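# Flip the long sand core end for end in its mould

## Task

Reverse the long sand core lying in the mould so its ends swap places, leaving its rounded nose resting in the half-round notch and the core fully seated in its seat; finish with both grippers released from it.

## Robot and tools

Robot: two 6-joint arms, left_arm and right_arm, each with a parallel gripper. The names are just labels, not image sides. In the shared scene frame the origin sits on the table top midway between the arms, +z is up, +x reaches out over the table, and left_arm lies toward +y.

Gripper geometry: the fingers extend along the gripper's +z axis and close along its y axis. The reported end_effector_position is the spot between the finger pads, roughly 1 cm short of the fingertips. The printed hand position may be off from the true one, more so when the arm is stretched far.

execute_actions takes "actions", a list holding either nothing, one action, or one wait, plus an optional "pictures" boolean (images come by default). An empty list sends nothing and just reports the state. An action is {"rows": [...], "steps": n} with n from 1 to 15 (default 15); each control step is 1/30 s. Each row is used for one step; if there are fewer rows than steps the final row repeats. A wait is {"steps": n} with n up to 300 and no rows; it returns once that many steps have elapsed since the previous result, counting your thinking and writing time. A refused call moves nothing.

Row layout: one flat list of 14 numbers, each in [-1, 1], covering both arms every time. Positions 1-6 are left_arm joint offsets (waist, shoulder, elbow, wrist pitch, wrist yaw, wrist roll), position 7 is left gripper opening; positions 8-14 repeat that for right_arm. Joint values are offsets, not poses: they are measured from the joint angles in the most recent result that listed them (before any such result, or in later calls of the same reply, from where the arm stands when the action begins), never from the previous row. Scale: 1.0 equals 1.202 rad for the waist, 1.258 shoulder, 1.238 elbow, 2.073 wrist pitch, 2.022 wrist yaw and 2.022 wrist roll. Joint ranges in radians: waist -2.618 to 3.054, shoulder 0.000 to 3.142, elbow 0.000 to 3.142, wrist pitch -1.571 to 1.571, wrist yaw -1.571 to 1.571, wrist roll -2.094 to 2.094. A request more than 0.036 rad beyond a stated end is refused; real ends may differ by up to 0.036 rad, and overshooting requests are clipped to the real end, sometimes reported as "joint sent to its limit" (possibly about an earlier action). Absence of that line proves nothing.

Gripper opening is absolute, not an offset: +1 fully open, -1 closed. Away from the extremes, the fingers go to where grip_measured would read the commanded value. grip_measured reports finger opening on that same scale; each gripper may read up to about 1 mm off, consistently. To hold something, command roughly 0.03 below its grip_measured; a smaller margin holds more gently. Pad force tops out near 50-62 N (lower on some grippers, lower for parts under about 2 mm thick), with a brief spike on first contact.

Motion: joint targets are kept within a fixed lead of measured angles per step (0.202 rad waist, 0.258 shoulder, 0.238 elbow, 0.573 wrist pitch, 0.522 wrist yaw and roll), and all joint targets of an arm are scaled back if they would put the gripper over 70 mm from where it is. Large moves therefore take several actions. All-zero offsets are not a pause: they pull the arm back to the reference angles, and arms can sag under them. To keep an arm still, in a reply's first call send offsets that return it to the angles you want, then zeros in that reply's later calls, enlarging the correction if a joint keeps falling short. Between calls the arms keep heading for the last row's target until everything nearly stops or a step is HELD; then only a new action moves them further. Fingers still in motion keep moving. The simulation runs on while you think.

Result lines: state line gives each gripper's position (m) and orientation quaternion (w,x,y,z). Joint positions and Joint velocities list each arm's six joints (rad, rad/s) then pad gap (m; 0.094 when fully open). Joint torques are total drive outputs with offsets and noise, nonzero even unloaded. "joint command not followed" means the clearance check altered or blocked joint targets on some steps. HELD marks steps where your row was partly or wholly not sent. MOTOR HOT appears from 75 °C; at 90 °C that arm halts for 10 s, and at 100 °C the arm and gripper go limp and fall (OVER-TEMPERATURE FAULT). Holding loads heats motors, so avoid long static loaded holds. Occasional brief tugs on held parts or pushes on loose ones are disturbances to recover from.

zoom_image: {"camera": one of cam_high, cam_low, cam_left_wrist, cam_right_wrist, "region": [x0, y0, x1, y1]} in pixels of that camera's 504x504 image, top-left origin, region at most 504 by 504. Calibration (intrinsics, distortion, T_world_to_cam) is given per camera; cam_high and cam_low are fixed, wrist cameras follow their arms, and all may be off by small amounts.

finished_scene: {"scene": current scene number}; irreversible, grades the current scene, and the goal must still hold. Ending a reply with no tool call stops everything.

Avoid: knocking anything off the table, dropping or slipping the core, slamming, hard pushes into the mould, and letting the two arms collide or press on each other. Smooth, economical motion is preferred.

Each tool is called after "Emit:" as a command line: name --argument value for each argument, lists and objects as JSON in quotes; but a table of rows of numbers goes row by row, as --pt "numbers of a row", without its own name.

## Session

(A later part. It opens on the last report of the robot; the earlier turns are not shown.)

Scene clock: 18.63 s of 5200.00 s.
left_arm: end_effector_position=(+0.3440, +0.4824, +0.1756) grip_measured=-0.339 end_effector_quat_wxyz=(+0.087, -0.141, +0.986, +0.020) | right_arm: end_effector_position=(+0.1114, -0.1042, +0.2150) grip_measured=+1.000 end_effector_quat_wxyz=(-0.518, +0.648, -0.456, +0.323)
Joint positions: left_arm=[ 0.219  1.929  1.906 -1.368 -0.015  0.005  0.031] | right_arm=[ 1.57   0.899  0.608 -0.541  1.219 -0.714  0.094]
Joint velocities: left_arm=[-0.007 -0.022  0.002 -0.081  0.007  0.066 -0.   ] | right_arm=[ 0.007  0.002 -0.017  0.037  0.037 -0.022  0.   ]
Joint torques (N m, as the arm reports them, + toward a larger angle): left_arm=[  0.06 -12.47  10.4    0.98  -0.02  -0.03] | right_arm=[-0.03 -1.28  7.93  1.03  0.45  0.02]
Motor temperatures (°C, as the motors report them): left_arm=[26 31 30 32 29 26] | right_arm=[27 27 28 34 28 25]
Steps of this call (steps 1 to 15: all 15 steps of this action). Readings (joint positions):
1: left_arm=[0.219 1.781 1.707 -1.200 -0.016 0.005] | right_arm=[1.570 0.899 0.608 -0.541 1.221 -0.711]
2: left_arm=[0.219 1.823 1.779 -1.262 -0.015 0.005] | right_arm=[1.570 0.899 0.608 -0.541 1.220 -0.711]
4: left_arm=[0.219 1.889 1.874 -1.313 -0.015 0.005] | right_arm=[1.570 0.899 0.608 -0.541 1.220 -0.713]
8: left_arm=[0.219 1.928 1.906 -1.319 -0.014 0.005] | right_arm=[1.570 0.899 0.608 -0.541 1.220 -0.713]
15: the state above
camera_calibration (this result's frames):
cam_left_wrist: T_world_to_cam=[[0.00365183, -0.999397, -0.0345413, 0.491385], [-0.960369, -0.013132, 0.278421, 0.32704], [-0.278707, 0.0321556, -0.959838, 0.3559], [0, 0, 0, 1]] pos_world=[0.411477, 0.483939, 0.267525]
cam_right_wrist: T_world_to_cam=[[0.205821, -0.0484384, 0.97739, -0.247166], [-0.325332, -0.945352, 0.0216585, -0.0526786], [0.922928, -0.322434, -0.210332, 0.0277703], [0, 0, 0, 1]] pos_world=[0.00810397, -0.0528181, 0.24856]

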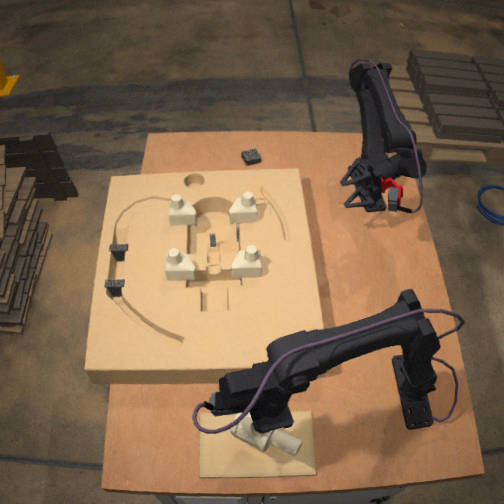

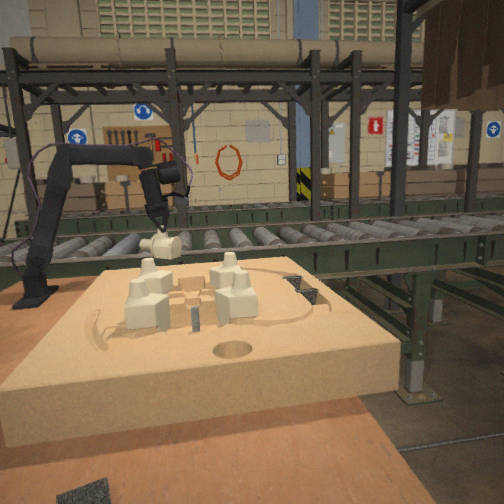

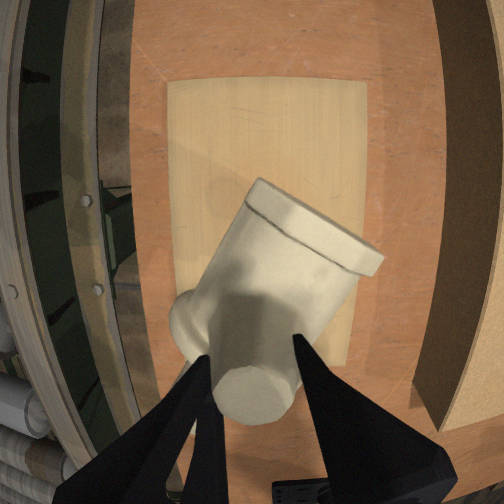

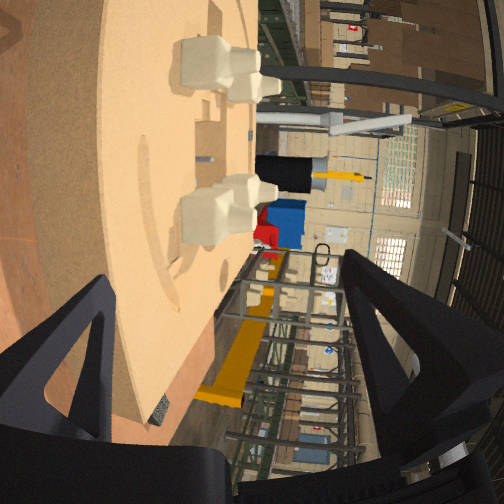

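Upright now. Lower ~6 cm keeping pitch.

Emit:
execute_actions --actions '[{"rows":[[0,-0.04,-0.09,0.095,0,0,-0.4,0,0,0,0,0,0,1]]}]' --pictures false

Emit:
execute_actions --actions '[{"rows":[[0,-0.04,-0.045,0.065,0,0,-0.4,0,0,0,0,0,0,1]]}]' --pictures false

Emit:
execute_actions --actions '[{"rows":[[0,-0.025,-0.025,0.03,0,0,-0.4,0,0,0,0,0,0,1]]}]' --pictures false

Emit:
execute_actions --actions '[{"rows":[[0,-0.015,0.01,0,0,0,0.6,0,0,0,0,0,0,1]],"steps":10}]'

Scene clock: 20.53 s of 5200.00 s.
left_arm: end_effector_position=(+0.3515, +0.4846, +0.1428) grip_measured=-0.339 end_effector_quat_wxyz=(+0.093, -0.141, +0.985, +0.021) | right_arm: end_effector_position=(+0.1112, -0.1039, +0.2147) grip_measured=+1.000 end_effector_quat_wxyz=(-0.517, +0.649, -0.454, +0.323)
Joint positions: left_arm=[ 0.219  1.929  1.772 -1.223 -0.014  0.005  0.031] | right_arm=[ 1.57   0.899  0.608 -0.541  1.217 -0.718  0.094]
Joint velocities: left_arm=[ 0.012  0.002 -0.007 -0.007  0.037 -0.066  0.   ] | right_arm=[-0.007  0.012 -0.007 -0.037  0.022 -0.037  0.   ]
Joint torques (N m, as the arm reports them, + toward a larger angle): left_arm=[  0.03 -13.18   7.94   1.05  -0.01  -0.03] | right_arm=[-0.03 -1.28  7.93  1.03  0.45  0.02]
Motor temperatures (°C, as the motors report them): left_arm=[26 32 30 32 29 26] | right_arm=[27 27 28 34 28 25]
Steps of this call (steps 1 to 15: the robot went on to your last target; steps 16 to 42: nothing new was sent; steps 43 to 57: all 15 steps of this action). Readings (joint positions):
43: left_arm=[0.219 1.924 1.886 -1.349 -0.014 0.005] | right_arm=[1.570 0.899 0.608 -0.541 1.219 -0.715]
44: left_arm=[0.219 1.912 1.851 -1.316 -0.014 0.005] | right_arm=[1.570 0.899 0.608 -0.541 1.219 -0.715]
46: left_arm=[0.219 1.911 1.805 -1.276 -0.014 0.005] | right_arm=[1.570 0.899 0.608 -0.541 1.218 -0.716]
50: left_arm=[0.219 1.928 1.773 -1.251 -0.014 0.005] | right_arm=[1.570 0.899 0.608 -0.541 1.217 -0.717]
57: the state above

Scene clock: 21.03 s of 5200.00 s.
left_arm: end_effector_position=(+0.3539, +0.4853, +0.1263) grip_measured=-0.339 end_effector_quat_wxyz=(+0.099, -0.141, +0.985, +0.022) | right_arm: end_effector_position=(+0.1110, -0.1038, +0.2145) grip_measured=+1.000 end_effector_quat_wxyz=(-0.517, +0.651, -0.453, +0.323)
Joint positions: left_arm=[ 0.219  1.924  1.697 -1.141 -0.014  0.005  0.031] | right_arm=[ 1.57   0.899  0.608 -0.541  1.215 -0.722  0.094]
Joint velocities: left_arm=[ 0.012  0.012  0.012  0.051  0.007 -0.022 -0.   ] | right_arm=[-0.012 -0.002 -0.012 -0.007 -0.007 -0.022  0.   ]
Joint torques (N m, as the arm reports them, + toward a larger angle): left_arm=[ -0.08 -12.71   7.69   1.11  -0.03  -0.03] | right_arm=[-0.03 -1.28  7.93  1.03  0.45  0.03]
Motor temperatures (°C, as the motors report them): left_arm=[26 32 30 32 29 26] | right_arm=[27 27 28 34 28 25]
Steps of this call (steps 1 to 15: all 15 steps of this action). Readings (joint positions):
1: left_arm=[0.219 1.927 1.762 -1.209 -0.014 0.005] | right_arm=[1.570 0.899 0.608 -0.541 1.217 -0.718]
2: left_arm=[0.219 1.921 1.744 -1.189 -0.014 0.005] | right_arm=[1.570 0.899 0.608 -0.541 1.217 -0.719]
4: left_arm=[0.219 1.920 1.717 -1.164 -0.014 0.005] | right_arm=[1.570 0.899 0.608 -0.541 1.216 -0.720]
8: left_arm=[0.219 1.924 1.697 -1.155 -0.014 0.005] | right_arm=[1.570 0.899 0.608 -0.541 1.215 -0.721]
15: the state above

Scene clock: 21.53 s of 5200.00 s.
left_arm: end_effector_position=(+0.3466, +0.4831, +0.1097) grip_measured=-0.339 end_effector_quat_wxyz=(+0.081, -0.141, +0.987, +0.019) | right_arm: end_effector_position=(+0.1109, -0.1036, +0.2143) grip_measured=+1.000 end_effector_quat_wxyz=(-0.516, +0.652, -0.452, +0.323)
Joint positions: left_arm=[ 0.219  1.931  1.647 -1.122 -0.014  0.005  0.031] | right_arm=[ 1.57   0.899  0.608 -0.541  1.213 -0.725  0.094]
Joint velocities: left_arm=[-0.002 -0.012 -0.012  0.007  0.051  0.007  0.   ] | right_arm=[-0.002 -0.002 -0.017  0.037  0.007 -0.051  0.   ]
Joint torques (N m, as the arm reports them, + toward a larger angle): left_arm=[  0.01 -12.28   7.52   1.02  -0.01  -0.03] | right_arm=[-0.03 -1.28  7.93  1.03  0.47  0.04]
Motor temperatures (°C, as the motors report them): left_arm=[26 32 30 32 29 26] | right_arm=[27 27 28 34 28 25]
Steps of this call (steps 1 to 15: all 15 steps of this action). Readings (joint positions):
1: left_arm=[0.219 1.924 1.690 -1.135 -0.014 0.005] | right_arm=[1.570 0.899 0.608 -0.541 1.215 -0.722]
2: left_arm=[0.219 1.923 1.682 -1.128 -0.014 0.005] | right_arm=[1.570 0.899 0.608 -0.541 1.215 -0.723]
4: left_arm=[0.219 1.925 1.664 -1.118 -0.014 0.005] | right_arm=[1.570 0.899 0.608 -0.541 1.214 -0.724]
8: left_arm=[0.219 1.931 1.647 -1.123 -0.014 0.005] | right_arm=[1.570 0.899 0.608 -0.541 1.214 -0.725]
15: the state above

Scene clock: 21.87 s of 5200.00 s.
left_arm: end_effector_position=(+0.3464, +0.4831, +0.1096) grip_measured=+0.598 end_effector_quat_wxyz=(+0.080, -0.141, +0.987, +0.019) | right_arm: end_effector_position=(+0.1107, -0.1034, +0.2140) grip_measured=+1.000 end_effector_quat_wxyz=(-0.515, +0.654, -0.450, +0.324)
Joint positions: left_arm=[ 0.219  1.931  1.647 -1.123 -0.014  0.005  0.075] | right_arm=[ 1.57   0.899  0.608 -0.541  1.211 -0.729  0.094]
Joint velocities: left_arm=[ 0.007 -0.007 -0.007 -0.081  0.007 -0.022 -0.001] | right_arm=[ 0.007 -0.007 -0.012 -0.037 -0.022 -0.007  0.   ]
Joint torques (N m, as the arm reports them, + toward a larger angle): left_arm=[ -0.01 -10.85   6.9    0.7    0.    -0.03] | right_arm=[-0.03 -1.28  7.94  1.03  0.44  0.02]
Motor temperatures (°C, as the motors report them): left_arm=[26 32 30 32 29 26] | right_arm=[27 27 28 34 28 25]
Steps of this call (steps 1 to 10: all 10 steps of this action). Readings (joint positions):
1: left_arm=[0.219 1.931 1.647 -1.123 -0.014 0.005] | right_arm=[1.570 0.899 0.608 -0.541 1.213 -0.726]
2: left_arm=[0.219 1.931 1.647 -1.123 -0.014 0.005] | right_arm=[1.570 0.899 0.608 -0.541 1.213 -0.727]
4: left_arm=[0.219 1.931 1.647 -1.123 -0.014 0.005] | right_arm=[1.570 0.899 0.608 -0.541 1.212 -0.728]
8: left_arm=[0.219 1.931 1.647 -1.123 -0.014 0.005] | right_arm=[1.570 0.899 0.608 -0.541 1.212 -0.729]
10: the state above
camera_calibration (this result's frames):
cam_left_wrist: T_world_to_cam=[[0.00312996, -0.999545, -0.0299988, 0.489491], [-0.956332, -0.0117596, 0.292045, 0.344172], [-0.292265, 0.0277747, -0.955934, 0.299582], [0, 0, 0, 1]] pos_world=[0.415168, 0.484995, 0.200551]
cam_right_wrist: T_world_to_cam=[[0.206252, -0.0323449, 0.977964, -0.244536], [-0.316508, -0.947929, 0.0353996, -0.0562813], [0.925896, -0.316834, -0.205749, 0.0276775], [0, 0, 0, 1]] pos_world=[0.00699602, -0.052491, 0.246835]

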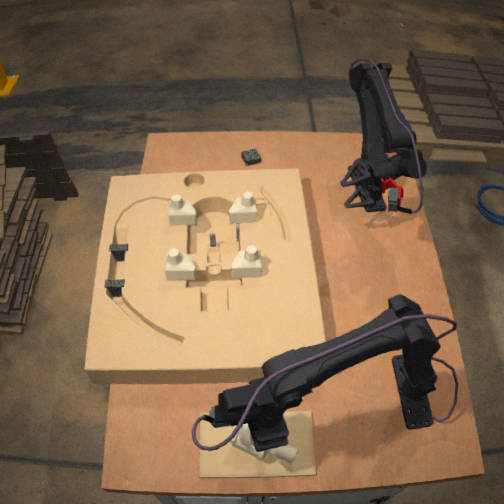

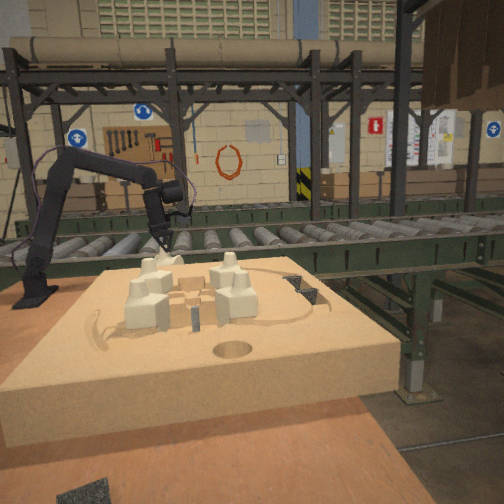

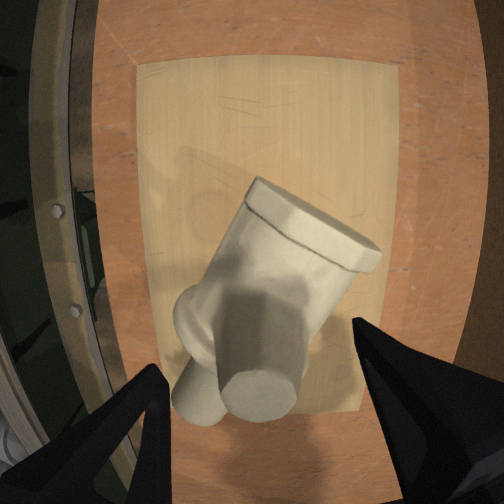

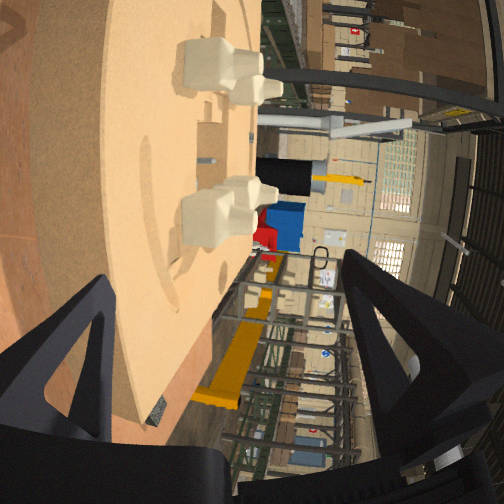

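Emit:
execute_actions --actions '[{"rows":[[-0.008,0.0,0.06,-0.03,0.015,-0.868,0.6,0,0,0,0,0,0,1],[-0.008,0.015,0.09,-0.04,0.015,-0.868,0.6,0,0,0,0,0,0,1],[-0.008,0.03,0.12,-0.06,0.015,-0.868,0.6,0,0,0,0,0,0,1],[-0.008,0.045,0.145,-0.07,0.015,-0.868,0.6,0,0,0,0,0,0,1],[-0.008,0.06,0.145,-0.08,0.015,-0.868,0.6,0,0,0,0,0,0,1],[-0.008,0.075,0.145,-0.08,0.015,-0.868,0.6,0,0,0,0,0,0,1]]}]' --pictures false

Emit:
execute_actions --actions '[{"steps":20}]'

Scene clock: 24.47 s of 5200.00 s.
left_arm: end_effector_position=(+0.3504, +0.4774, +0.1100) grip_measured=+0.598 end_effector_quat_wxyz=(-0.026, +0.750, -0.661, +0.026) | right_arm: end_effector_position=(+0.1106, -0.1032, +0.2138) grip_measured=+1.000 end_effector_quat_wxyz=(-0.514, +0.655, -0.449, +0.324)
Joint positions: left_arm=[ 0.217  2.033  1.805 -1.27   0.016 -1.412  0.075] | right_arm=[ 1.57   0.899  0.608 -0.541  1.209 -0.733  0.094]
Joint velocities: left_arm=[-0.017  0.007 -0.002 -0.095 -0.007 -2.22   0.001] | right_arm=[ 0.002  0.002 -0.002 -0.051 -0.037 -0.022  0.   ]
Joint torques (N m, as the arm reports them, + toward a larger angle): left_arm=[ -0.57 -10.73   7.69   0.49  -0.04  -0.05] | right_arm=[-0.03 -1.29  7.93  1.03  0.45  0.03]
Motor temperatures (°C, as the motors report them): left_arm=[26 32 30 31 29 26] | right_arm=[27 27 28 34 28 25]
Steps of this call (steps 1 to 15: the robot went on to your last target; steps 16 to 63: nothing new was sent; steps 64 to 78: all 15 steps of this action). Readings (joint positions):
64: left_arm=[0.218 1.933 1.654 -1.132 -0.010 -0.063] | right_arm=[1.570 0.899 0.608 -0.541 1.211 -0.730]
65: left_arm=[0.218 1.940 1.673 -1.153 -0.006 -0.162] | right_arm=[1.570 0.899 0.608 -0.541 1.211 -0.731]
67: left_arm=[0.217 1.963 1.736 -1.195 0.001 -0.356] | right_arm=[1.570 0.899 0.608 -0.541 1.210 -0.732]
71: left_arm=[0.217 1.999 1.805 -1.229 0.008 -0.745] | right_arm=[1.570 0.899 0.608 -0.541 1.210 -0.733]
78: the state above

Scene clock: 25.13 s of 5200.00 s.
left_arm: end_effector_position=(+0.3493, +0.4764, +0.1100) grip_measured=+0.598 end_effector_quat_wxyz=(-0.018, +0.847, -0.530, +0.030) | right_arm: end_effector_position=(+0.1106, -0.1032, +0.2138) grip_measured=+1.000 end_effector_quat_wxyz=(-0.514, +0.655, -0.449, +0.324)
Joint positions: left_arm=[ 0.217  2.033  1.805 -1.276  0.02  -1.739  0.075] | right_arm=[ 1.57   0.899  0.608 -0.541  1.209 -0.733  0.094]
Joint velocities: left_arm=[-0.012 -0.007 -0.002 -0.066 -0.022 -0.022  0.001] | right_arm=[ 0.002 -0.017 -0.027 -0.066 -0.022  0.007  0.   ]
Joint torques (N m, as the arm reports them, + toward a larger angle): left_arm=[ -0.61 -10.73   7.63   0.43  -0.05  -0.11] | right_arm=[-0.02 -1.28  7.94  1.04  0.45  0.02]
Motor temperatures (°C, as the motors report them): left_arm=[26 32 30 31 28 26] | right_arm=[27 27 29 34 28 25]
Steps of this call (steps 1 to 20: the robot went on to your last target). Readings (joint positions):
1: left_arm=[0.217 2.033 1.805 -1.272 0.017 -1.479] | right_arm=[1.570 0.899 0.608 -0.541 1.209 -0.733]
2: left_arm=[0.217 2.033 1.805 -1.274 0.018 -1.532] | right_arm=[1.570 0.899 0.608 -0.541 1.209 -0.733]
4: left_arm=[0.217 2.033 1.805 -1.275 0.018 -1.609] | right_arm=[1.570 0.899 0.608 -0.541 1.209 -0.733]
8: left_arm=[0.217 2.033 1.805 -1.276 0.019 -1.688] | right_arm=[1.570 0.899 0.608 -0.541 1.209 -0.733]
20: the state above
camera_calibration (this result's frames):
cam_left_wrist: T_world_to_cam=[[0.980345, 0.171043, 0.0983279, -0.430278], [0.110611, -0.889195, 0.443956, 0.375414], [0.163368, -0.424354, -0.890637, 0.350086], [0, 0, 0, 1]] pos_world=[0.323103, 0.555973, 0.187441]
cam_right_wrist: T_world_to_cam=[[0.206256, -0.0283496, 0.978087, -0.243883], [-0.314349, -0.948514, 0.0387965, -0.0571641], [0.92663, -0.315463, -0.204548, 0.0276346], [0, 0, 0, 1]] pos_world=[0.00672574, -0.0524172, 0.246409]

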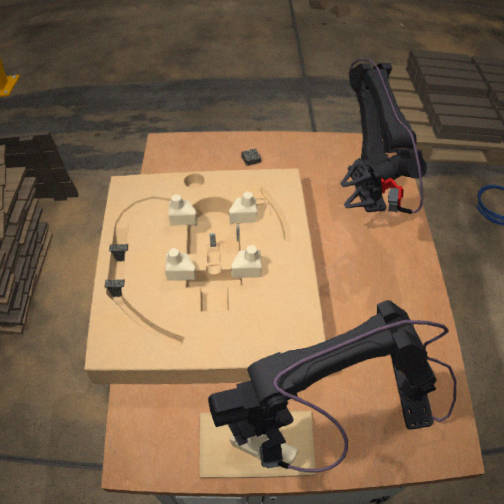

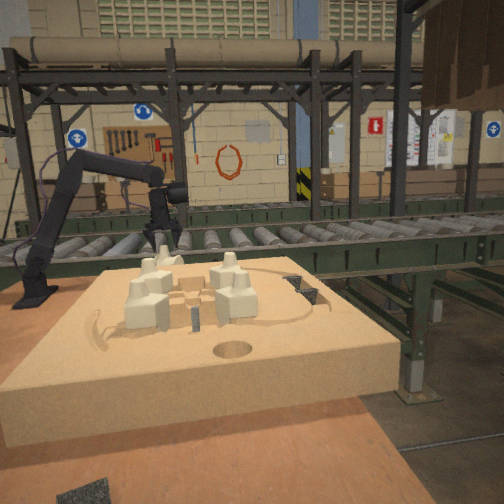

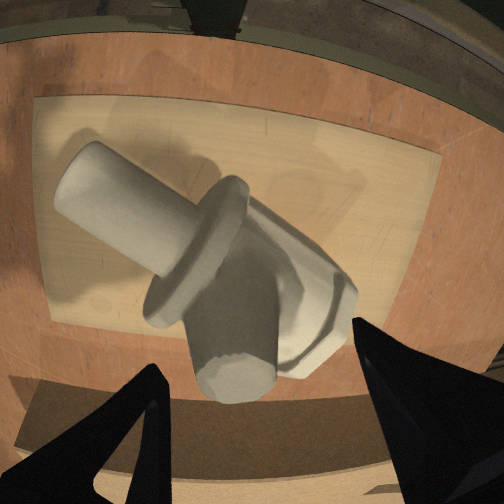

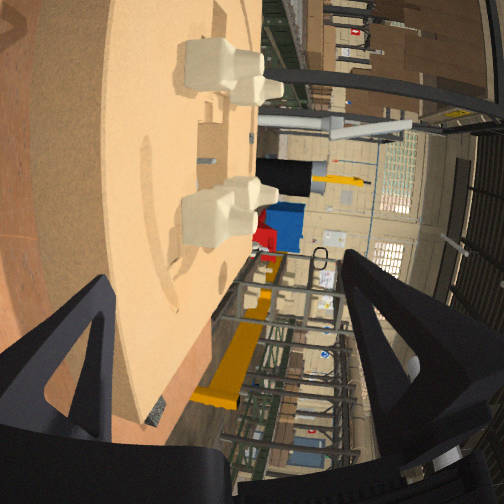

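Emit:
execute_actions --actions '[{"rows":[[0.013,-0.01,-0.042,0.01,0,0,0.3,0,0,0,0,0,0,1]]}]' --pictures false

Emit:
execute_actions --actions '[{"rows":[[0,-0.015,0.01,0,0,0,-0.36,0,0,0,0,0,0,1]],"steps":10}]' --pictures false

Emit:
execute_actions --actions '[{"rows":[[0,-0.05,0.11,-0.05,0,0,-0.36,0,0,0,0,0,0,1]]}]'

Emit:
execute_actions --actions '[{"rows":[[0,-0.035,0.03,0,0,1,-0.36,0,0,0,0,0,0,1]]}]' --pictures false

Emit:
execute_actions --actions '[{"rows":[[0,-0.035,0.03,0,0,0.96,-0.36,0,0,0,0,0,0,1]]}]' --pictures false

Emit:
execute_actions --actions '[{"steps":20}]'

Scene clock: 27.57 s of 5200.00 s.
left_arm: end_effector_position=(+0.3408, +0.4772, +0.0990) grip_measured=+0.302 end_effector_quat_wxyz=(-0.006, +0.851, -0.524, +0.021) | right_arm: end_effector_position=(+0.1104, -0.1030, +0.2136) grip_measured=+1.000 end_effector_quat_wxyz=(-0.513, +0.657, -0.447, +0.324)
Joint positions: left_arm=[ 0.226  2.031  1.76  -1.262  0.024 -1.743  0.061] | right_arm=[ 1.57   0.899  0.608 -0.541  1.207 -0.737  0.094]
Joint velocities: left_arm=[-0.007  0.012  0.012  0.022 -0.037 -0.037 -0.   ] | right_arm=[-0.007  0.002  0.017  0.007  0.037  0.007  0.   ]
Joint torques (N m, as the arm reports them, + toward a larger angle): left_arm=[  0.5  -10.9    5.14   0.56  -0.03   0.02] | right_arm=[-0.03 -1.29  7.94  1.03  0.45  0.03]
Motor temperatures (°C, as the motors report them): left_arm=[26 32 30 31 28 26] | right_arm=[27 27 29 34 28 25]
Steps of this call (steps 1 to 30: the robot went on to your last target; steps 31 to 58: nothing new was sent; steps 59 to 73: all 15 steps of this action). Readings (joint positions):
59: left_arm=[0.217 2.033 1.799 -1.271 0.021 -1.743] | right_arm=[1.570 0.899 0.608 -0.541 1.209 -0.734]
60: left_arm=[0.218 2.031 1.789 -1.265 0.022 -1.743] | right_arm=[1.570 0.899 0.608 -0.541 1.209 -0.734]
62: left_arm=[0.221 2.031 1.770 -1.263 0.023 -1.743] | right_arm=[1.570 0.899 0.608 -0.541 1.208 -0.735]
66: left_arm=[0.226 2.031 1.760 -1.263 0.023 -1.743] | right_arm=[1.570 0.899 0.608 -0.541 1.208 -0.737]
73: the state above

Scene clock: 27.90 s of 5200.00 s.
left_arm: end_effector_position=(+0.3421, +0.4771, +0.0991) grip_measured=-0.278 end_effector_quat_wxyz=(-0.007, +0.851, -0.525, +0.024) | right_arm: end_effector_position=(+0.1103, -0.1028, +0.2134) grip_measured=+1.000 end_effector_quat_wxyz=(-0.513, +0.658, -0.446, +0.324)
Joint positions: left_arm=[ 0.226  2.031  1.76  -1.257  0.026 -1.742  0.034] | right_arm=[ 1.57   0.899  0.608 -0.541  1.206 -0.741  0.094]
Joint velocities: left_arm=[-0.012 -0.002 -0.012  0.022 -0.022 -0.007 -0.   ] | right_arm=[-0.007 -0.002 -0.002 -0.022  0.051  0.022  0.   ]
Joint torques (N m, as the arm reports them, + toward a larger angle): left_arm=[  0.01 -11.45   6.8    0.46  -0.02  -0.03] | right_arm=[-0.04 -1.28  7.94  1.03  0.45  0.01]
Motor temperatures (°C, as the motors report them): left_arm=[26 32 30 31 28 26] | right_arm=[27 27 29 34 28 25]
Steps of this call (steps 1 to 10: all 10 steps of this action). Readings (joint positions):
1: left_arm=[0.226 2.031 1.760 -1.262 0.024 -1.743] | right_arm=[1.570 0.899 0.608 -0.541 1.207 -0.738]
2: left_arm=[0.226 2.031 1.760 -1.262 0.025 -1.743] | right_arm=[1.570 0.899 0.608 -0.541 1.207 -0.738]
4: left_arm=[0.226 2.031 1.760 -1.257 0.026 -1.742] | right_arm=[1.570 0.899 0.608 -0.541 1.206 -0.739]
8: left_arm=[0.226 2.031 1.760 -1.257 0.026 -1.742] | right_arm=[1.570 0.899 0.608 -0.541 1.206 -0.740]
10: the state above

Scene clock: 28.40 s of 5200.00 s.
left_arm: end_effector_position=(+0.3417, +0.4763, +0.1295) grip_measured=-0.278 end_effector_quat_wxyz=(-0.012, +0.851, -0.525, +0.030) | right_arm: end_effector_position=(+0.1102, -0.1026, +0.2131) grip_measured=+1.000 end_effector_quat_wxyz=(-0.512, +0.659, -0.445, +0.325)
Joint positions: left_arm=[ 0.226  2.015  1.856 -1.354  0.03  -1.742  0.034] | right_arm=[ 1.57   0.899  0.608 -0.541  1.204 -0.745  0.094]
Joint velocities: left_arm=[-0.007 -0.007 -0.012 -0.051 -0.051  0.007  0.   ] | right_arm=[-0.012  0.002  0.012 -0.007 -0.081  0.037  0.   ]
Joint torques (N m, as the arm reports them, + toward a larger angle): left_arm=[ -0.01 -13.39   9.15   0.52  -0.04  -0.01] | right_arm=[-0.03 -1.29  7.94  1.03  0.45  0.03]
Motor temperatures (°C, as the motors report them): left_arm=[26 32 30 31 28 26] | right_arm=[27 27 29 34 28 25]
Steps of this call (steps 1 to 15: all 15 steps of this action). Readings (joint positions):
1: left_arm=[0.226 2.032 1.774 -1.270 0.026 -1.742] | right_arm=[1.570 0.899 0.608 -0.541 1.206 -0.741]
2: left_arm=[0.226 2.038 1.797 -1.293 0.029 -1.742] | right_arm=[1.570 0.899 0.608 -0.541 1.205 -0.742]
4: left_arm=[0.226 2.035 1.830 -1.319 0.029 -1.742] | right_arm=[1.570 0.899 0.608 -0.541 1.205 -0.743]
8: left_arm=[0.226 2.017 1.855 -1.331 0.030 -1.742] | right_arm=[1.570 0.899 0.608 -0.541 1.204 -0.744]
15: the state above
camera_calibration (this result's frames):
cam_left_wrist: T_world_to_cam=[[0.97868, 0.18429, 0.0906783, -0.429486], [0.124056, -0.882256, 0.45413, 0.358278], [0.163693, -0.433199, -0.886309, 0.372207], [0, 0, 0, 1]] pos_world=[0.314955, 0.556482, 0.20613]
cam_right_wrist: T_world_to_cam=[[0.205913, -0.016471, 0.978432, -0.241952], [-0.308097, -0.9501, 0.0488458, -0.0597571], [0.928803, -0.31151, -0.200713, 0.0274164], [0, 0, 0, 1]] pos_world=[0.00594572, -0.0522199, 0.245155]

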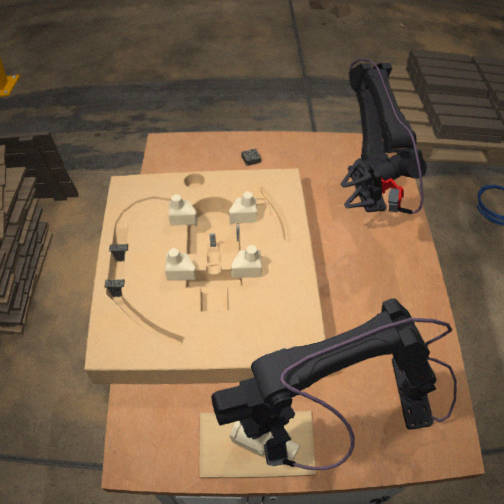

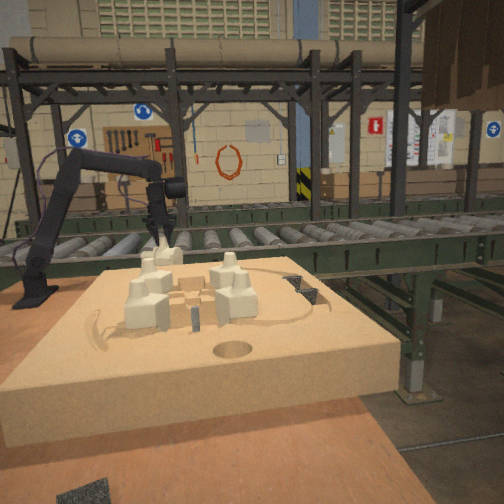

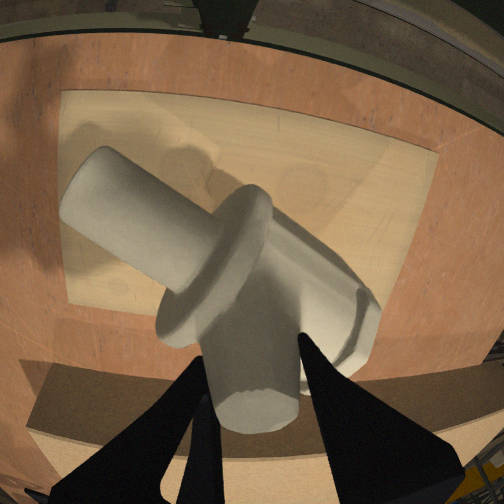

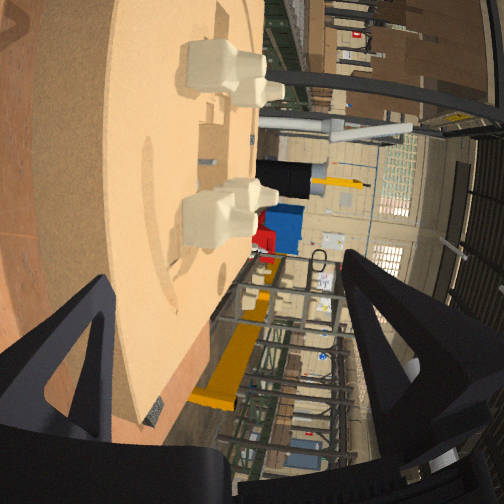

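Scene clock: 28.90 s of 5200.00 s.
left_arm: end_effector_position=(+0.3406, +0.4755, +0.1294) grip_measured=-0.278 end_effector_quat_wxyz=(+0.026, -0.300, +0.953, -0.016) | right_arm: end_effector_position=(+0.1100, -0.1024, +0.2129) grip_measured=+1.000 end_effector_quat_wxyz=(-0.511, +0.661, -0.443, +0.325)
Joint positions: left_arm=[ 0.226  2.015  1.856 -1.359  0.032 -0.315  0.034] | right_arm=[ 1.57   0.899  0.608 -0.541  1.202 -0.748  0.094]
Joint velocities: left_arm=[-0.007 -0.007 -0.002  0.066 -0.007  2.938  0.   ] | right_arm=[-0.022 -0.007  0.012 -0.022  0.022  0.007  0.   ]
Joint torques (N m, as the arm reports them, + toward a larger angle): left_arm=[ -0.02 -13.16   8.95   0.55   0.    -0.07] | right_arm=[-0.03 -1.28  7.95  1.04  0.44  0.02]
Motor temperatures (°C, as the motors report them): left_arm=[26 32 30 31 28 26] | right_arm=[27 27 29 34 28 25]
Steps of this call (steps 1 to 15: all 15 steps of this action). Readings (joint positions):
1: left_arm=[0.226 2.015 1.856 -1.356 0.031 -1.677] | right_arm=[1.570 0.899 0.608 -0.541 1.204 -0.745]
2: left_arm=[0.226 2.015 1.856 -1.358 0.031 -1.577] | right_arm=[1.570 0.899 0.608 -0.541 1.203 -0.746]
4: left_arm=[0.226 2.015 1.856 -1.358 0.032 -1.383] | right_arm=[1.570 0.899 0.608 -0.541 1.203 -0.747]
8: left_arm=[0.226 2.015 1.856 -1.359 0.032 -0.995] | right_arm=[1.570 0.899 0.608 -0.541 1.202 -0.748]
15: the state above

Scene clock: 29.40 s of 5200.00 s.
left_arm: end_effector_position=(+0.3395, +0.4760, +0.1294) grip_measured=-0.279 end_effector_quat_wxyz=(+0.028, +0.411, +0.911, +0.006) | right_arm: end_effector_position=(+0.1099, -0.1023, +0.2127) grip_measured=+1.000 end_effector_quat_wxyz=(-0.510, +0.662, -0.442, +0.325)
Joint positions: left_arm=[ 0.226  2.015  1.856 -1.363  0.028  1.142  0.034] | right_arm=[ 1.57   0.899  0.608 -0.541  1.2   -0.752  0.094]
Joint velocities: left_arm=[ 0.002 -0.017  0.002 -0.037  0.037  2.923  0.001] | right_arm=[ 0.002 -0.002  0.002  0.022  0.081 -0.051  0.   ]
Joint torques (N m, as the arm reports them, + toward a larger angle): left_arm=[  0.   -13.17   8.89   0.53   0.06  -0.1 ] | right_arm=[-0.04 -1.28  7.95  1.04  0.45  0.03]
Motor temperatures (°C, as the motors report them): left_arm=[26 32 30 31 28 26] | right_arm=[27 27 29 34 28 25]
Steps of this call (steps 1 to 15: all 15 steps of this action). Readings (joint positions):
1: left_arm=[0.226 2.015 1.856 -1.360 0.032 -0.219] | right_arm=[1.570 0.899 0.608 -0.541 1.202 -0.749]
2: left_arm=[0.226 2.015 1.856 -1.360 0.032 -0.121] | right_arm=[1.570 0.899 0.608 -0.541 1.202 -0.750]
4: left_arm=[0.226 2.015 1.856 -1.361 0.032 0.073] | right_arm=[1.570 0.899 0.608 -0.541 1.201 -0.751]
8: left_arm=[0.226 2.015 1.856 -1.363 0.032 0.462] | right_arm=[1.570 0.899 0.608 -0.541 1.201 -0.752]
15: the state above

Scene clock: 30.07 s of 5200.00 s.
left_arm: end_effector_position=(+0.3394, +0.4765, +0.1293) grip_measured=-0.280 end_effector_quat_wxyz=(+0.025, +0.612, +0.790, +0.013) | right_arm: end_effector_position=(+0.1099, -0.1023, +0.2127) grip_measured=+1.000 end_effector_quat_wxyz=(-0.510, +0.662, -0.442, +0.325)
Joint positions: left_arm=[ 0.226  2.015  1.856 -1.363  0.026  1.613  0.034] | right_arm=[ 1.57   0.899  0.608 -0.541  1.2   -0.752  0.094]
Joint velocities: left_arm=[ 0.012 -0.012  0.002  0.022 -0.051 -0.007 -0.   ] | right_arm=[ 0.007 -0.007 -0.017 -0.11   0.007 -0.022  0.   ]
Joint torques (N m, as the arm reports them, + toward a larger angle): left_arm=[  0.   -13.18   8.95   0.53   0.09   0.05] | right_arm=[-0.02 -1.28  7.93  1.04  0.44  0.02]
Motor temperatures (°C, as the motors report them): left_arm=[26 33 30 30 28 26] | right_arm=[27 27 29 34 28 25]
Steps of this call (steps 1 to 20: the robot went on to your last target). Readings (joint positions):
1: left_arm=[0.226 2.015 1.856 -1.363 0.028 1.235] | right_arm=[1.570 0.899 0.608 -0.541 1.200 -0.752]
2: left_arm=[0.226 2.015 1.856 -1.363 0.027 1.312] | right_arm=[1.570 0.899 0.608 -0.541 1.200 -0.752]
4: left_arm=[0.226 2.015 1.856 -1.363 0.027 1.424] | right_arm=[1.570 0.899 0.608 -0.541 1.200 -0.752]
8: left_arm=[0.226 2.015 1.856 -1.363 0.026 1.540] | right_arm=[1.570 0.899 0.608 -0.541 1.200 -0.752]
20: the state above
camera_calibration (this result's frames):
cam_left_wrist: T_world_to_cam=[[-0.999283, 0.0285505, -0.0248654, 0.33321], [0.0152078, 0.904139, 0.426967, -0.451918], [0.0346719, 0.426283, -0.903925, 0.00909284], [0, 0, 0, 1]] pos_world=[0.339529, 0.395208, 0.209459]
cam_right_wrist: T_world_to_cam=[[0.205806, -0.00849745, 0.978556, -0.240623], [-0.303732, -0.951133, 0.0556205, -0.0614917], [0.930264, -0.308666, -0.19833, 0.0273526], [0, 0, 0, 1]] pos_world=[0.00539944, -0.0520886, 0.244308]

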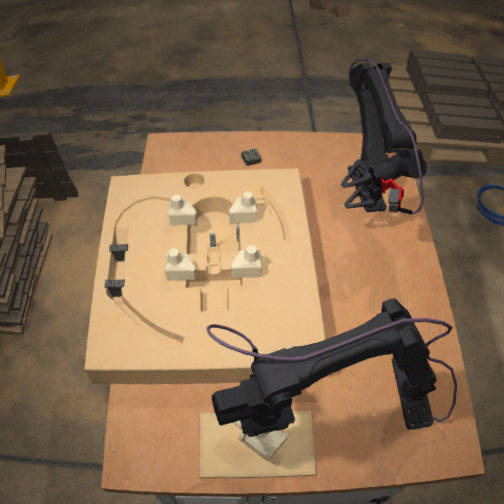

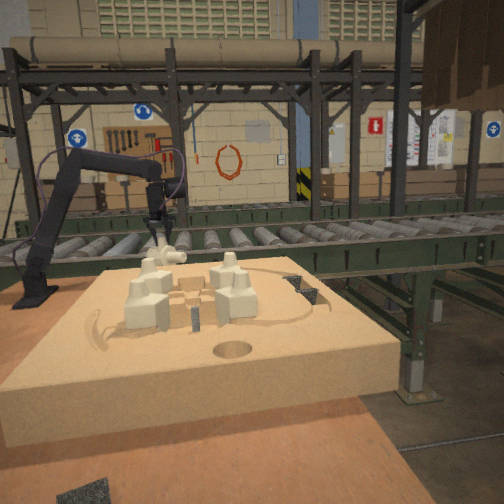

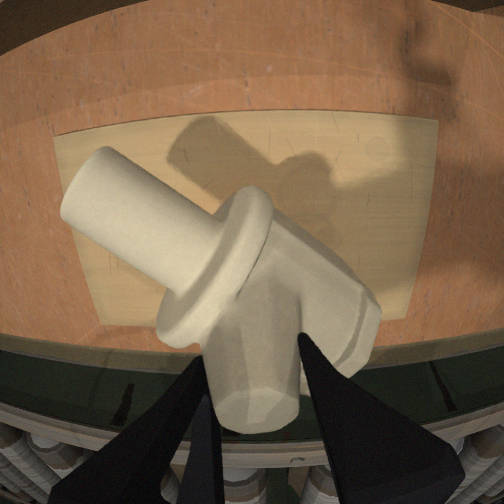

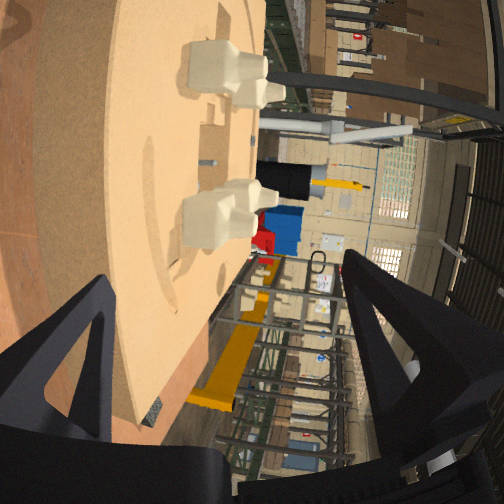

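Emit:
execute_actions --actions '[{"rows":[[0,-0.035,-0.04,0.045,0,0.016,-0.36,0,0,0,0,0,0,1]]}]' --pictures false

Emit:
execute_actions --actions '[{"rows":[[0,-0.02,-0.03,0.025,0,0,-0.36,0,0,0,0,0,0,1]]}]' --pictures false

Emit:
execute_actions --actions '[{"rows":[[0,-0.015,0.01,0,0,0,0.6,0,0,0,0,0,0,1]],"steps":8}]' --pictures false

Emit:
execute_actions --actions '[{"rows":[[0,-0.07,0.03,0,0,-0.807,0.6,0,0,0,0,0,0,1]]}]' --pictures false

Emit:
execute_actions --actions '[{"steps":15}]' --pictures false

Emit:
execute_actions --actions '[{"rows":[[0,-0.27,-0.27,0.3,-0.01,0,0.6,0,0,0,0,0,0,1]]}]' --pictures false

Emit:
execute_actions --actions '[{"rows":[[0,-0.01,-0.2,0.05,0,0,0.6,0,0,0,0,0,0,1]]}]'

Scene clock: 32.63 s of 5200.00 s.
left_arm: end_effector_position=(+0.3426, +0.4785, +0.1143) grip_measured=-0.280 end_effector_quat_wxyz=(+0.026, +0.622, +0.783, +0.020) | right_arm: end_effector_position=(+0.1097, -0.1021, +0.2124) grip_measured=+1.000 end_effector_quat_wxyz=(-0.509, +0.664, -0.441, +0.325)
Joint positions: left_arm=[ 0.226  2.012  1.792 -1.287  0.02   1.637  0.034] | right_arm=[ 1.57   0.899  0.608 -0.541  1.198 -0.756  0.094]
Joint velocities: left_arm=[-0.002  0.012  0.002 -0.007  0.051  0.022 -0.001] | right_arm=[-0.012 -0.007  0.012 -0.022  0.007 -0.022  0.   ]
Joint torques (N m, as the arm reports them, + toward a larger angle): left_arm=[ -0.02 -13.08   7.     0.62   0.07   0.07] | right_arm=[-0.02 -1.29  7.94  1.04  0.44  0.02]
Motor temperatures (°C, as the motors report them): left_arm=[26 33 30 30 28 26] | right_arm=[27 27 29 34 28 25]
Steps of this call (steps 1 to 30: the robot went on to your last target; steps 31 to 62: nothing new was sent; steps 63 to 77: all 15 steps of this action). Readings (joint positions):
63: left_arm=[0.226 2.014 1.847 -1.354 0.026 1.621] | right_arm=[1.570 0.899 0.608 -0.541 1.200 -0.753]
64: left_arm=[0.226 2.009 1.832 -1.337 0.024 1.624] | right_arm=[1.570 0.899 0.608 -0.541 1.200 -0.754]
66: left_arm=[0.226 2.010 1.809 -1.315 0.023 1.629] | right_arm=[1.570 0.899 0.608 -0.541 1.199 -0.754]
70: left_arm=[0.226 2.012 1.792 -1.302 0.020 1.634] | right_arm=[1.570 0.899 0.608 -0.541 1.199 -0.756]
77: the state above

Scene clock: 33.13 s of 5200.00 s.
left_arm: end_effector_position=(+0.3406, +0.4775, +0.1021) grip_measured=-0.280 end_effector_quat_wxyz=(+0.022, +0.622, +0.783, +0.015) | right_arm: end_effector_position=(+0.1096, -0.1019, +0.2122) grip_measured=+1.000 end_effector_quat_wxyz=(-0.509, +0.665, -0.439, +0.326)
Joint positions: left_arm=[ 0.225  2.018  1.752 -1.255  0.02   1.637  0.034] | right_arm=[ 1.57   0.899  0.608 -0.541  1.197 -0.76   0.094]
Joint velocities: left_arm=[-0.007 -0.007 -0.032 -0.037 -0.007 -0.022 -0.001] | right_arm=[-0.007 -0.012  0.002 -0.037 -0.081 -0.022  0.   ]
Joint torques (N m, as the arm reports them, + toward a larger angle): left_arm=[  0.14 -12.19   5.96   0.66   0.01  -0.01] | right_arm=[-0.04 -1.28  7.94  1.03  0.44  0.03]
Motor temperatures (°C, as the motors report them): left_arm=[26 33 30 30 28 26] | right_arm=[27 27 29 34 28 25]
Steps of this call (steps 1 to 15: all 15 steps of this action). Readings (joint positions):
1: left_arm=[0.226 2.012 1.785 -1.281 0.020 1.637] | right_arm=[1.570 0.899 0.608 -0.541 1.198 -0.757]
2: left_arm=[0.226 2.012 1.776 -1.271 0.019 1.637] | right_arm=[1.570 0.899 0.608 -0.541 1.198 -0.758]
4: left_arm=[0.226 2.015 1.757 -1.257 0.018 1.637] | right_arm=[1.570 0.899 0.608 -0.541 1.198 -0.758]
8: left_arm=[0.225 2.018 1.752 -1.255 0.020 1.637] | right_arm=[1.570 0.899 0.608 -0.541 1.197 -0.759]
15: the state above

Scene clock: 33.40 s of 5200.00 s.
left_arm: end_effector_position=(+0.3405, +0.4780, +0.1021) grip_measured=+0.598 end_effector_quat_wxyz=(+0.021, +0.622, +0.783, +0.016) | right_arm: end_effector_position=(+0.1094, -0.1018, +0.2121) grip_measured=+1.000 end_effector_quat_wxyz=(-0.508, +0.666, -0.438, +0.326)
Joint positions: left_arm=[ 0.225  2.018  1.752 -1.255  0.017  1.637  0.075] | right_arm=[ 1.57   0.899  0.608 -0.541  1.195 -0.763  0.094]
Joint velocities: left_arm=[-0.007 -0.002  0.007 -0.007 -0.022 -0.022  0.001] | right_arm=[-0.002 -0.007  0.002 -0.022 -0.051  0.066  0.   ]
Joint torques (N m, as the arm reports them, + toward a larger angle): left_arm=[ -0.03 -11.37   6.77   0.5    0.01  -0.02] | right_arm=[-0.02 -1.29  7.94  1.04  0.44  0.03]
Motor temperatures (°C, as the motors report them): left_arm=[26 33 30 30 28 26] | right_arm=[27 27 29 34 28 25]
Steps of this call (steps 1 to 8: all 8 steps of this action). Readings (joint positions):
1: left_arm=[0.225 2.018 1.752 -1.256 0.020 1.637] | right_arm=[1.570 0.899 0.608 -0.541 1.196 -0.761]
2: left_arm=[0.225 2.018 1.752 -1.255 0.019 1.637] | right_arm=[1.570 0.899 0.608 -0.541 1.196 -0.761]
4: left_arm=[0.225 2.018 1.752 -1.255 0.018 1.637] | right_arm=[1.570 0.899 0.608 -0.541 1.196 -0.762]
8: the state above

Scene clock: 33.90 s of 5200.00 s.
left_arm: end_effector_position=(+0.3438, +0.4796, +0.1338) grip_measured=+0.598 end_effector_quat_wxyz=(+0.068, -0.015, +0.998, +0.012) | right_arm: end_effector_position=(+0.1093, -0.1016, +0.2118) grip_measured=+1.000 end_effector_quat_wxyz=(-0.507, +0.668, -0.437, +0.326)
Joint positions: left_arm=[ 0.225  1.945  1.766 -1.255  0.014  0.264  0.075] | right_arm=[ 1.57   0.899  0.608 -0.541  1.193 -0.767  0.094]
Joint velocities: left_arm=[ 0.002 -0.017  0.002 -0.037 -0.007 -1.766  0.   ] | right_arm=[-0.012  0.007  0.002  0.007  0.022  0.022  0.   ]
Joint torques (N m, as the arm reports them, + toward a larger angle): left_arm=[ -0.01 -10.63   7.83   0.62   0.04  -0.04] | right_arm=[-0.03 -1.3   7.94  1.04  0.45  0.02]
Motor temperatures (°C, as the motors report them): left_arm=[26 33 30 30 28 26] | right_arm=[27 27 29 34 28 25]
Steps of this call (steps 1 to 15: all 15 steps of this action). Readings (joint positions):
1: left_arm=[0.225 2.014 1.752 -1.255 0.016 1.569] | right_arm=[1.570 0.899 0.608 -0.541 1.195 -0.764]
2: left_arm=[0.225 2.007 1.752 -1.255 0.015 1.470] | right_arm=[1.570 0.899 0.608 -0.541 1.194 -0.764]
4: left_arm=[0.225 1.984 1.752 -1.255 0.014 1.276] | right_arm=[1.570 0.899 0.608 -0.541 1.194 -0.766]
8: left_arm=[0.225 1.949 1.764 -1.255 0.014 0.888] | right_arm=[1.570 0.899 0.608 -0.541 1.194 -0.767]
15: the state above

Scene clock: 34.40 s of 5200.00 s.
left_arm: end_effector_position=(+0.3438, +0.4796, +0.1338) grip_measured=+0.598 end_effector_quat_wxyz=(+0.069, -0.135, +0.988, +0.004) | right_arm: end_effector_position=(+0.1093, -0.1016, +0.2118) grip_measured=+1.000 end_effector_quat_wxyz=(-0.507, +0.668, -0.437, +0.326)
Joint positions: left_arm=[ 0.225  1.945  1.766 -1.255  0.014  0.022  0.075] | right_arm=[ 1.57   0.899  0.608 -0.541  1.193 -0.767  0.094]
Joint velocities: left_arm=[-0.002  0.007  0.002  0.037  0.022 -0.125 -0.   ] | right_arm=[ 0.002 -0.007  0.007 -0.066 -0.022 -0.081  0.   ]
Joint torques (N m, as the arm reports them, + toward a larger angle): left_arm=[ -0.05 -10.64   7.72   0.63   0.02  -0.1 ] | right_arm=[-0.02 -1.28  7.96  1.04  0.45  0.02]
Motor temperatures (°C, as the motors report them): left_arm=[26 33 30 30 28 26] | right_arm=[27 27 29 34 28 25]
Steps of this call (steps 1 to 15: the robot went on to your last target). Readings (joint positions):
1: left_arm=[0.225 1.945 1.766 -1.255 0.014 0.213] | right_arm=[1.570 0.899 0.608 -0.541 1.193 -0.767]
2: left_arm=[0.225 1.945 1.766 -1.255 0.014 0.172] | right_arm=[1.570 0.899 0.608 -0.541 1.193 -0.767]
4: left_arm=[0.225 1.945 1.766 -1.255 0.014 0.115] | right_arm=[1.570 0.899 0.608 -0.541 1.193 -0.767]
8: left_arm=[0.225 1.945 1.766 -1.255 0.014 0.054] | right_arm=[1.570 0.899 0.608 -0.541 1.193 -0.767]
15: the state above

Scene clock: 34.90 s of 5200.00 s.
left_arm: end_effector_position=(+0.3861, +0.4953, +0.2175) grip_measured=+0.598 end_effector_quat_wxyz=(+0.355, -0.127, +0.924, +0.057) | right_arm: end_effector_position=(+0.1092, -0.1014, +0.2116) grip_measured=+1.000 end_effector_quat_wxyz=(-0.506, +0.669, -0.435, +0.327)
Joint positions: left_arm=[ 0.225  1.604  1.44  -0.671 -0.001  0.021  0.075] | right_arm=[ 1.57   0.899  0.608 -0.541  1.192 -0.771  0.094]
Joint velocities: left_arm=[-0.002 -0.002 -0.002  0.037 -0.095  0.007  0.   ] | right_arm=[ 0.007  0.002 -0.022  0.037 -0.095  0.037  0.   ]
Joint torques (N m, as the arm reports them, + toward a larger angle): left_arm=[ 0.   -7.2   5.97  1.59 -0.05 -0.02] | right_arm=[-0.03 -1.28  7.95  1.04  0.44  0.03]
Motor temperatures (°C, as the motors report them): left_arm=[26 33 30 30 28 26] | right_arm=[27 27 29 34 28 25]
Steps of this call (steps 1 to 15: all 15 steps of this action). Readings (joint positions):
1: left_arm=[0.225 1.914 1.718 -1.181 0.012 0.021] | right_arm=[1.570 0.899 0.608 -0.541 1.193 -0.768]
2: left_arm=[0.225 1.856 1.622 -1.055 0.009 0.021] | right_arm=[1.570 0.899 0.608 -0.541 1.193 -0.769]
4: left_arm=[0.225 1.733 1.481 -0.919 0.005 0.021] | right_arm=[1.570 0.899 0.608 -0.541 1.193 -0.769]
8: left_arm=[0.225 1.611 1.440 -0.774 0.001 0.021] | right_arm=[1.570 0.899 0.608 -0.541 1.192 -0.771]
15: the state above

Scene clock: 35.40 s of 5200.00 s.
left_arm: end_effector_position=(+0.3476, +0.4836, +0.1186) grip_measured=+0.598 end_effector_quat_wxyz=(+0.262, -0.132, +0.955, +0.042) | right_arm: end_effector_position=(+0.1090, -0.1012, +0.2114) grip_measured=+1.000 end_effector_quat_wxyz=(-0.506, +0.670, -0.434, +0.327)
Joint positions: left_arm=[ 0.225  1.618  1.177 -0.592 -0.001  0.021  0.075] | right_arm=[ 1.57   0.899  0.608 -0.541  1.19  -0.775  0.094]
Joint velocities: left_arm=[-0.007 -0.002  0.002  0.022  0.037  0.095 -0.   ] | right_arm=[-0.027 -0.002  0.002 -0.066  0.037 -0.095  0.   ]
Joint torques (N m, as the arm reports them, + toward a larger angle): left_arm=[ 0.   -9.06  7.76  1.39  0.   -0.05] | right_arm=[-0.04 -1.3   7.94  1.04  0.45  0.03]
Motor temperatures (°C, as the motors report them): left_arm=[26 33 30 30 28 26] | right_arm=[27 27 29 34 28 25]
Steps of this call (steps 1 to 15: all 15 steps of this action). Readings (joint positions):
1: left_arm=[0.225 1.599 1.408 -0.634 -0.001 0.021] | right_arm=[1.570 0.899 0.608 -0.541 1.191 -0.772]
2: left_arm=[0.225 1.581 1.350 -0.588 -0.001 0.021] | right_arm=[1.570 0.899 0.608 -0.541 1.191 -0.772]
4: left_arm=[0.225 1.576 1.251 -0.580 -0.001 0.021] | right_arm=[1.570 0.899 0.608 -0.541 1.191 -0.774]
8: left_arm=[0.225 1.619 1.179 -0.608 -0.001 0.021] | right_arm=[1.570 0.899 0.608 -0.541 1.190 -0.774]
15: the state above
camera_calibration (this result's frames):
cam_left_wrist: T_world_to_cam=[[0.0185135, -0.991646, -0.127656, 0.492711], [-0.997839, -0.0102746, -0.064899, 0.39874], [0.0630452, 0.128582, -0.989693, 0.140315], [0, 0, 0, 1]] pos_world=[0.379911, 0.47465, 0.227644]
cam_right_wrist: T_world_to_cam=[[0.204362, 0.0150786, 0.978779, -0.236707], [-0.291307, -0.953644, 0.0755142, -0.066515], [0.934546, -0.300558, -0.190496, 0.0269055], [0, 0, 0, 1]] pos_world=[0.00385315, -0.0517758, 0.241832]

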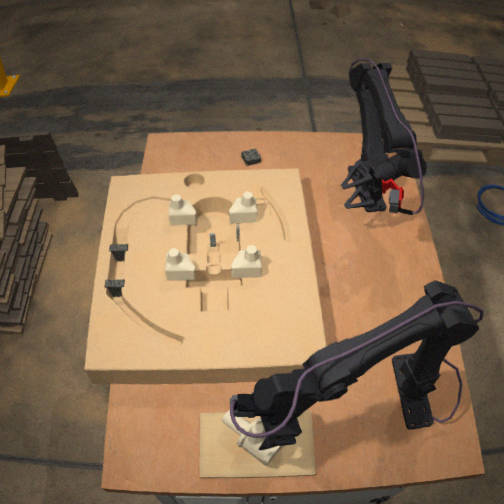

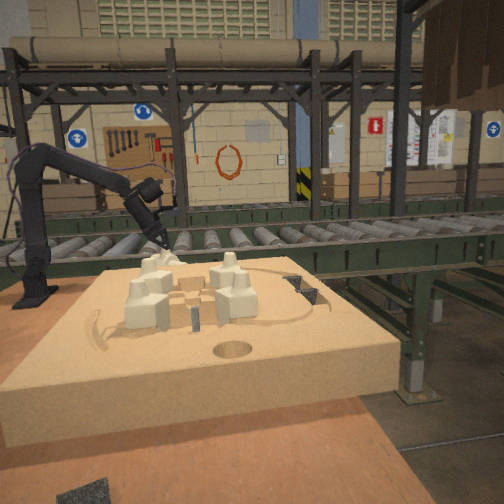

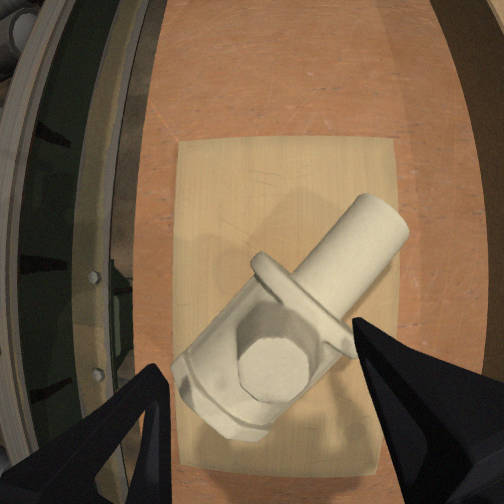

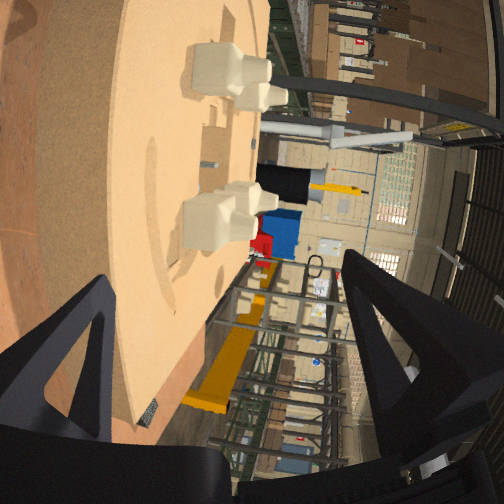

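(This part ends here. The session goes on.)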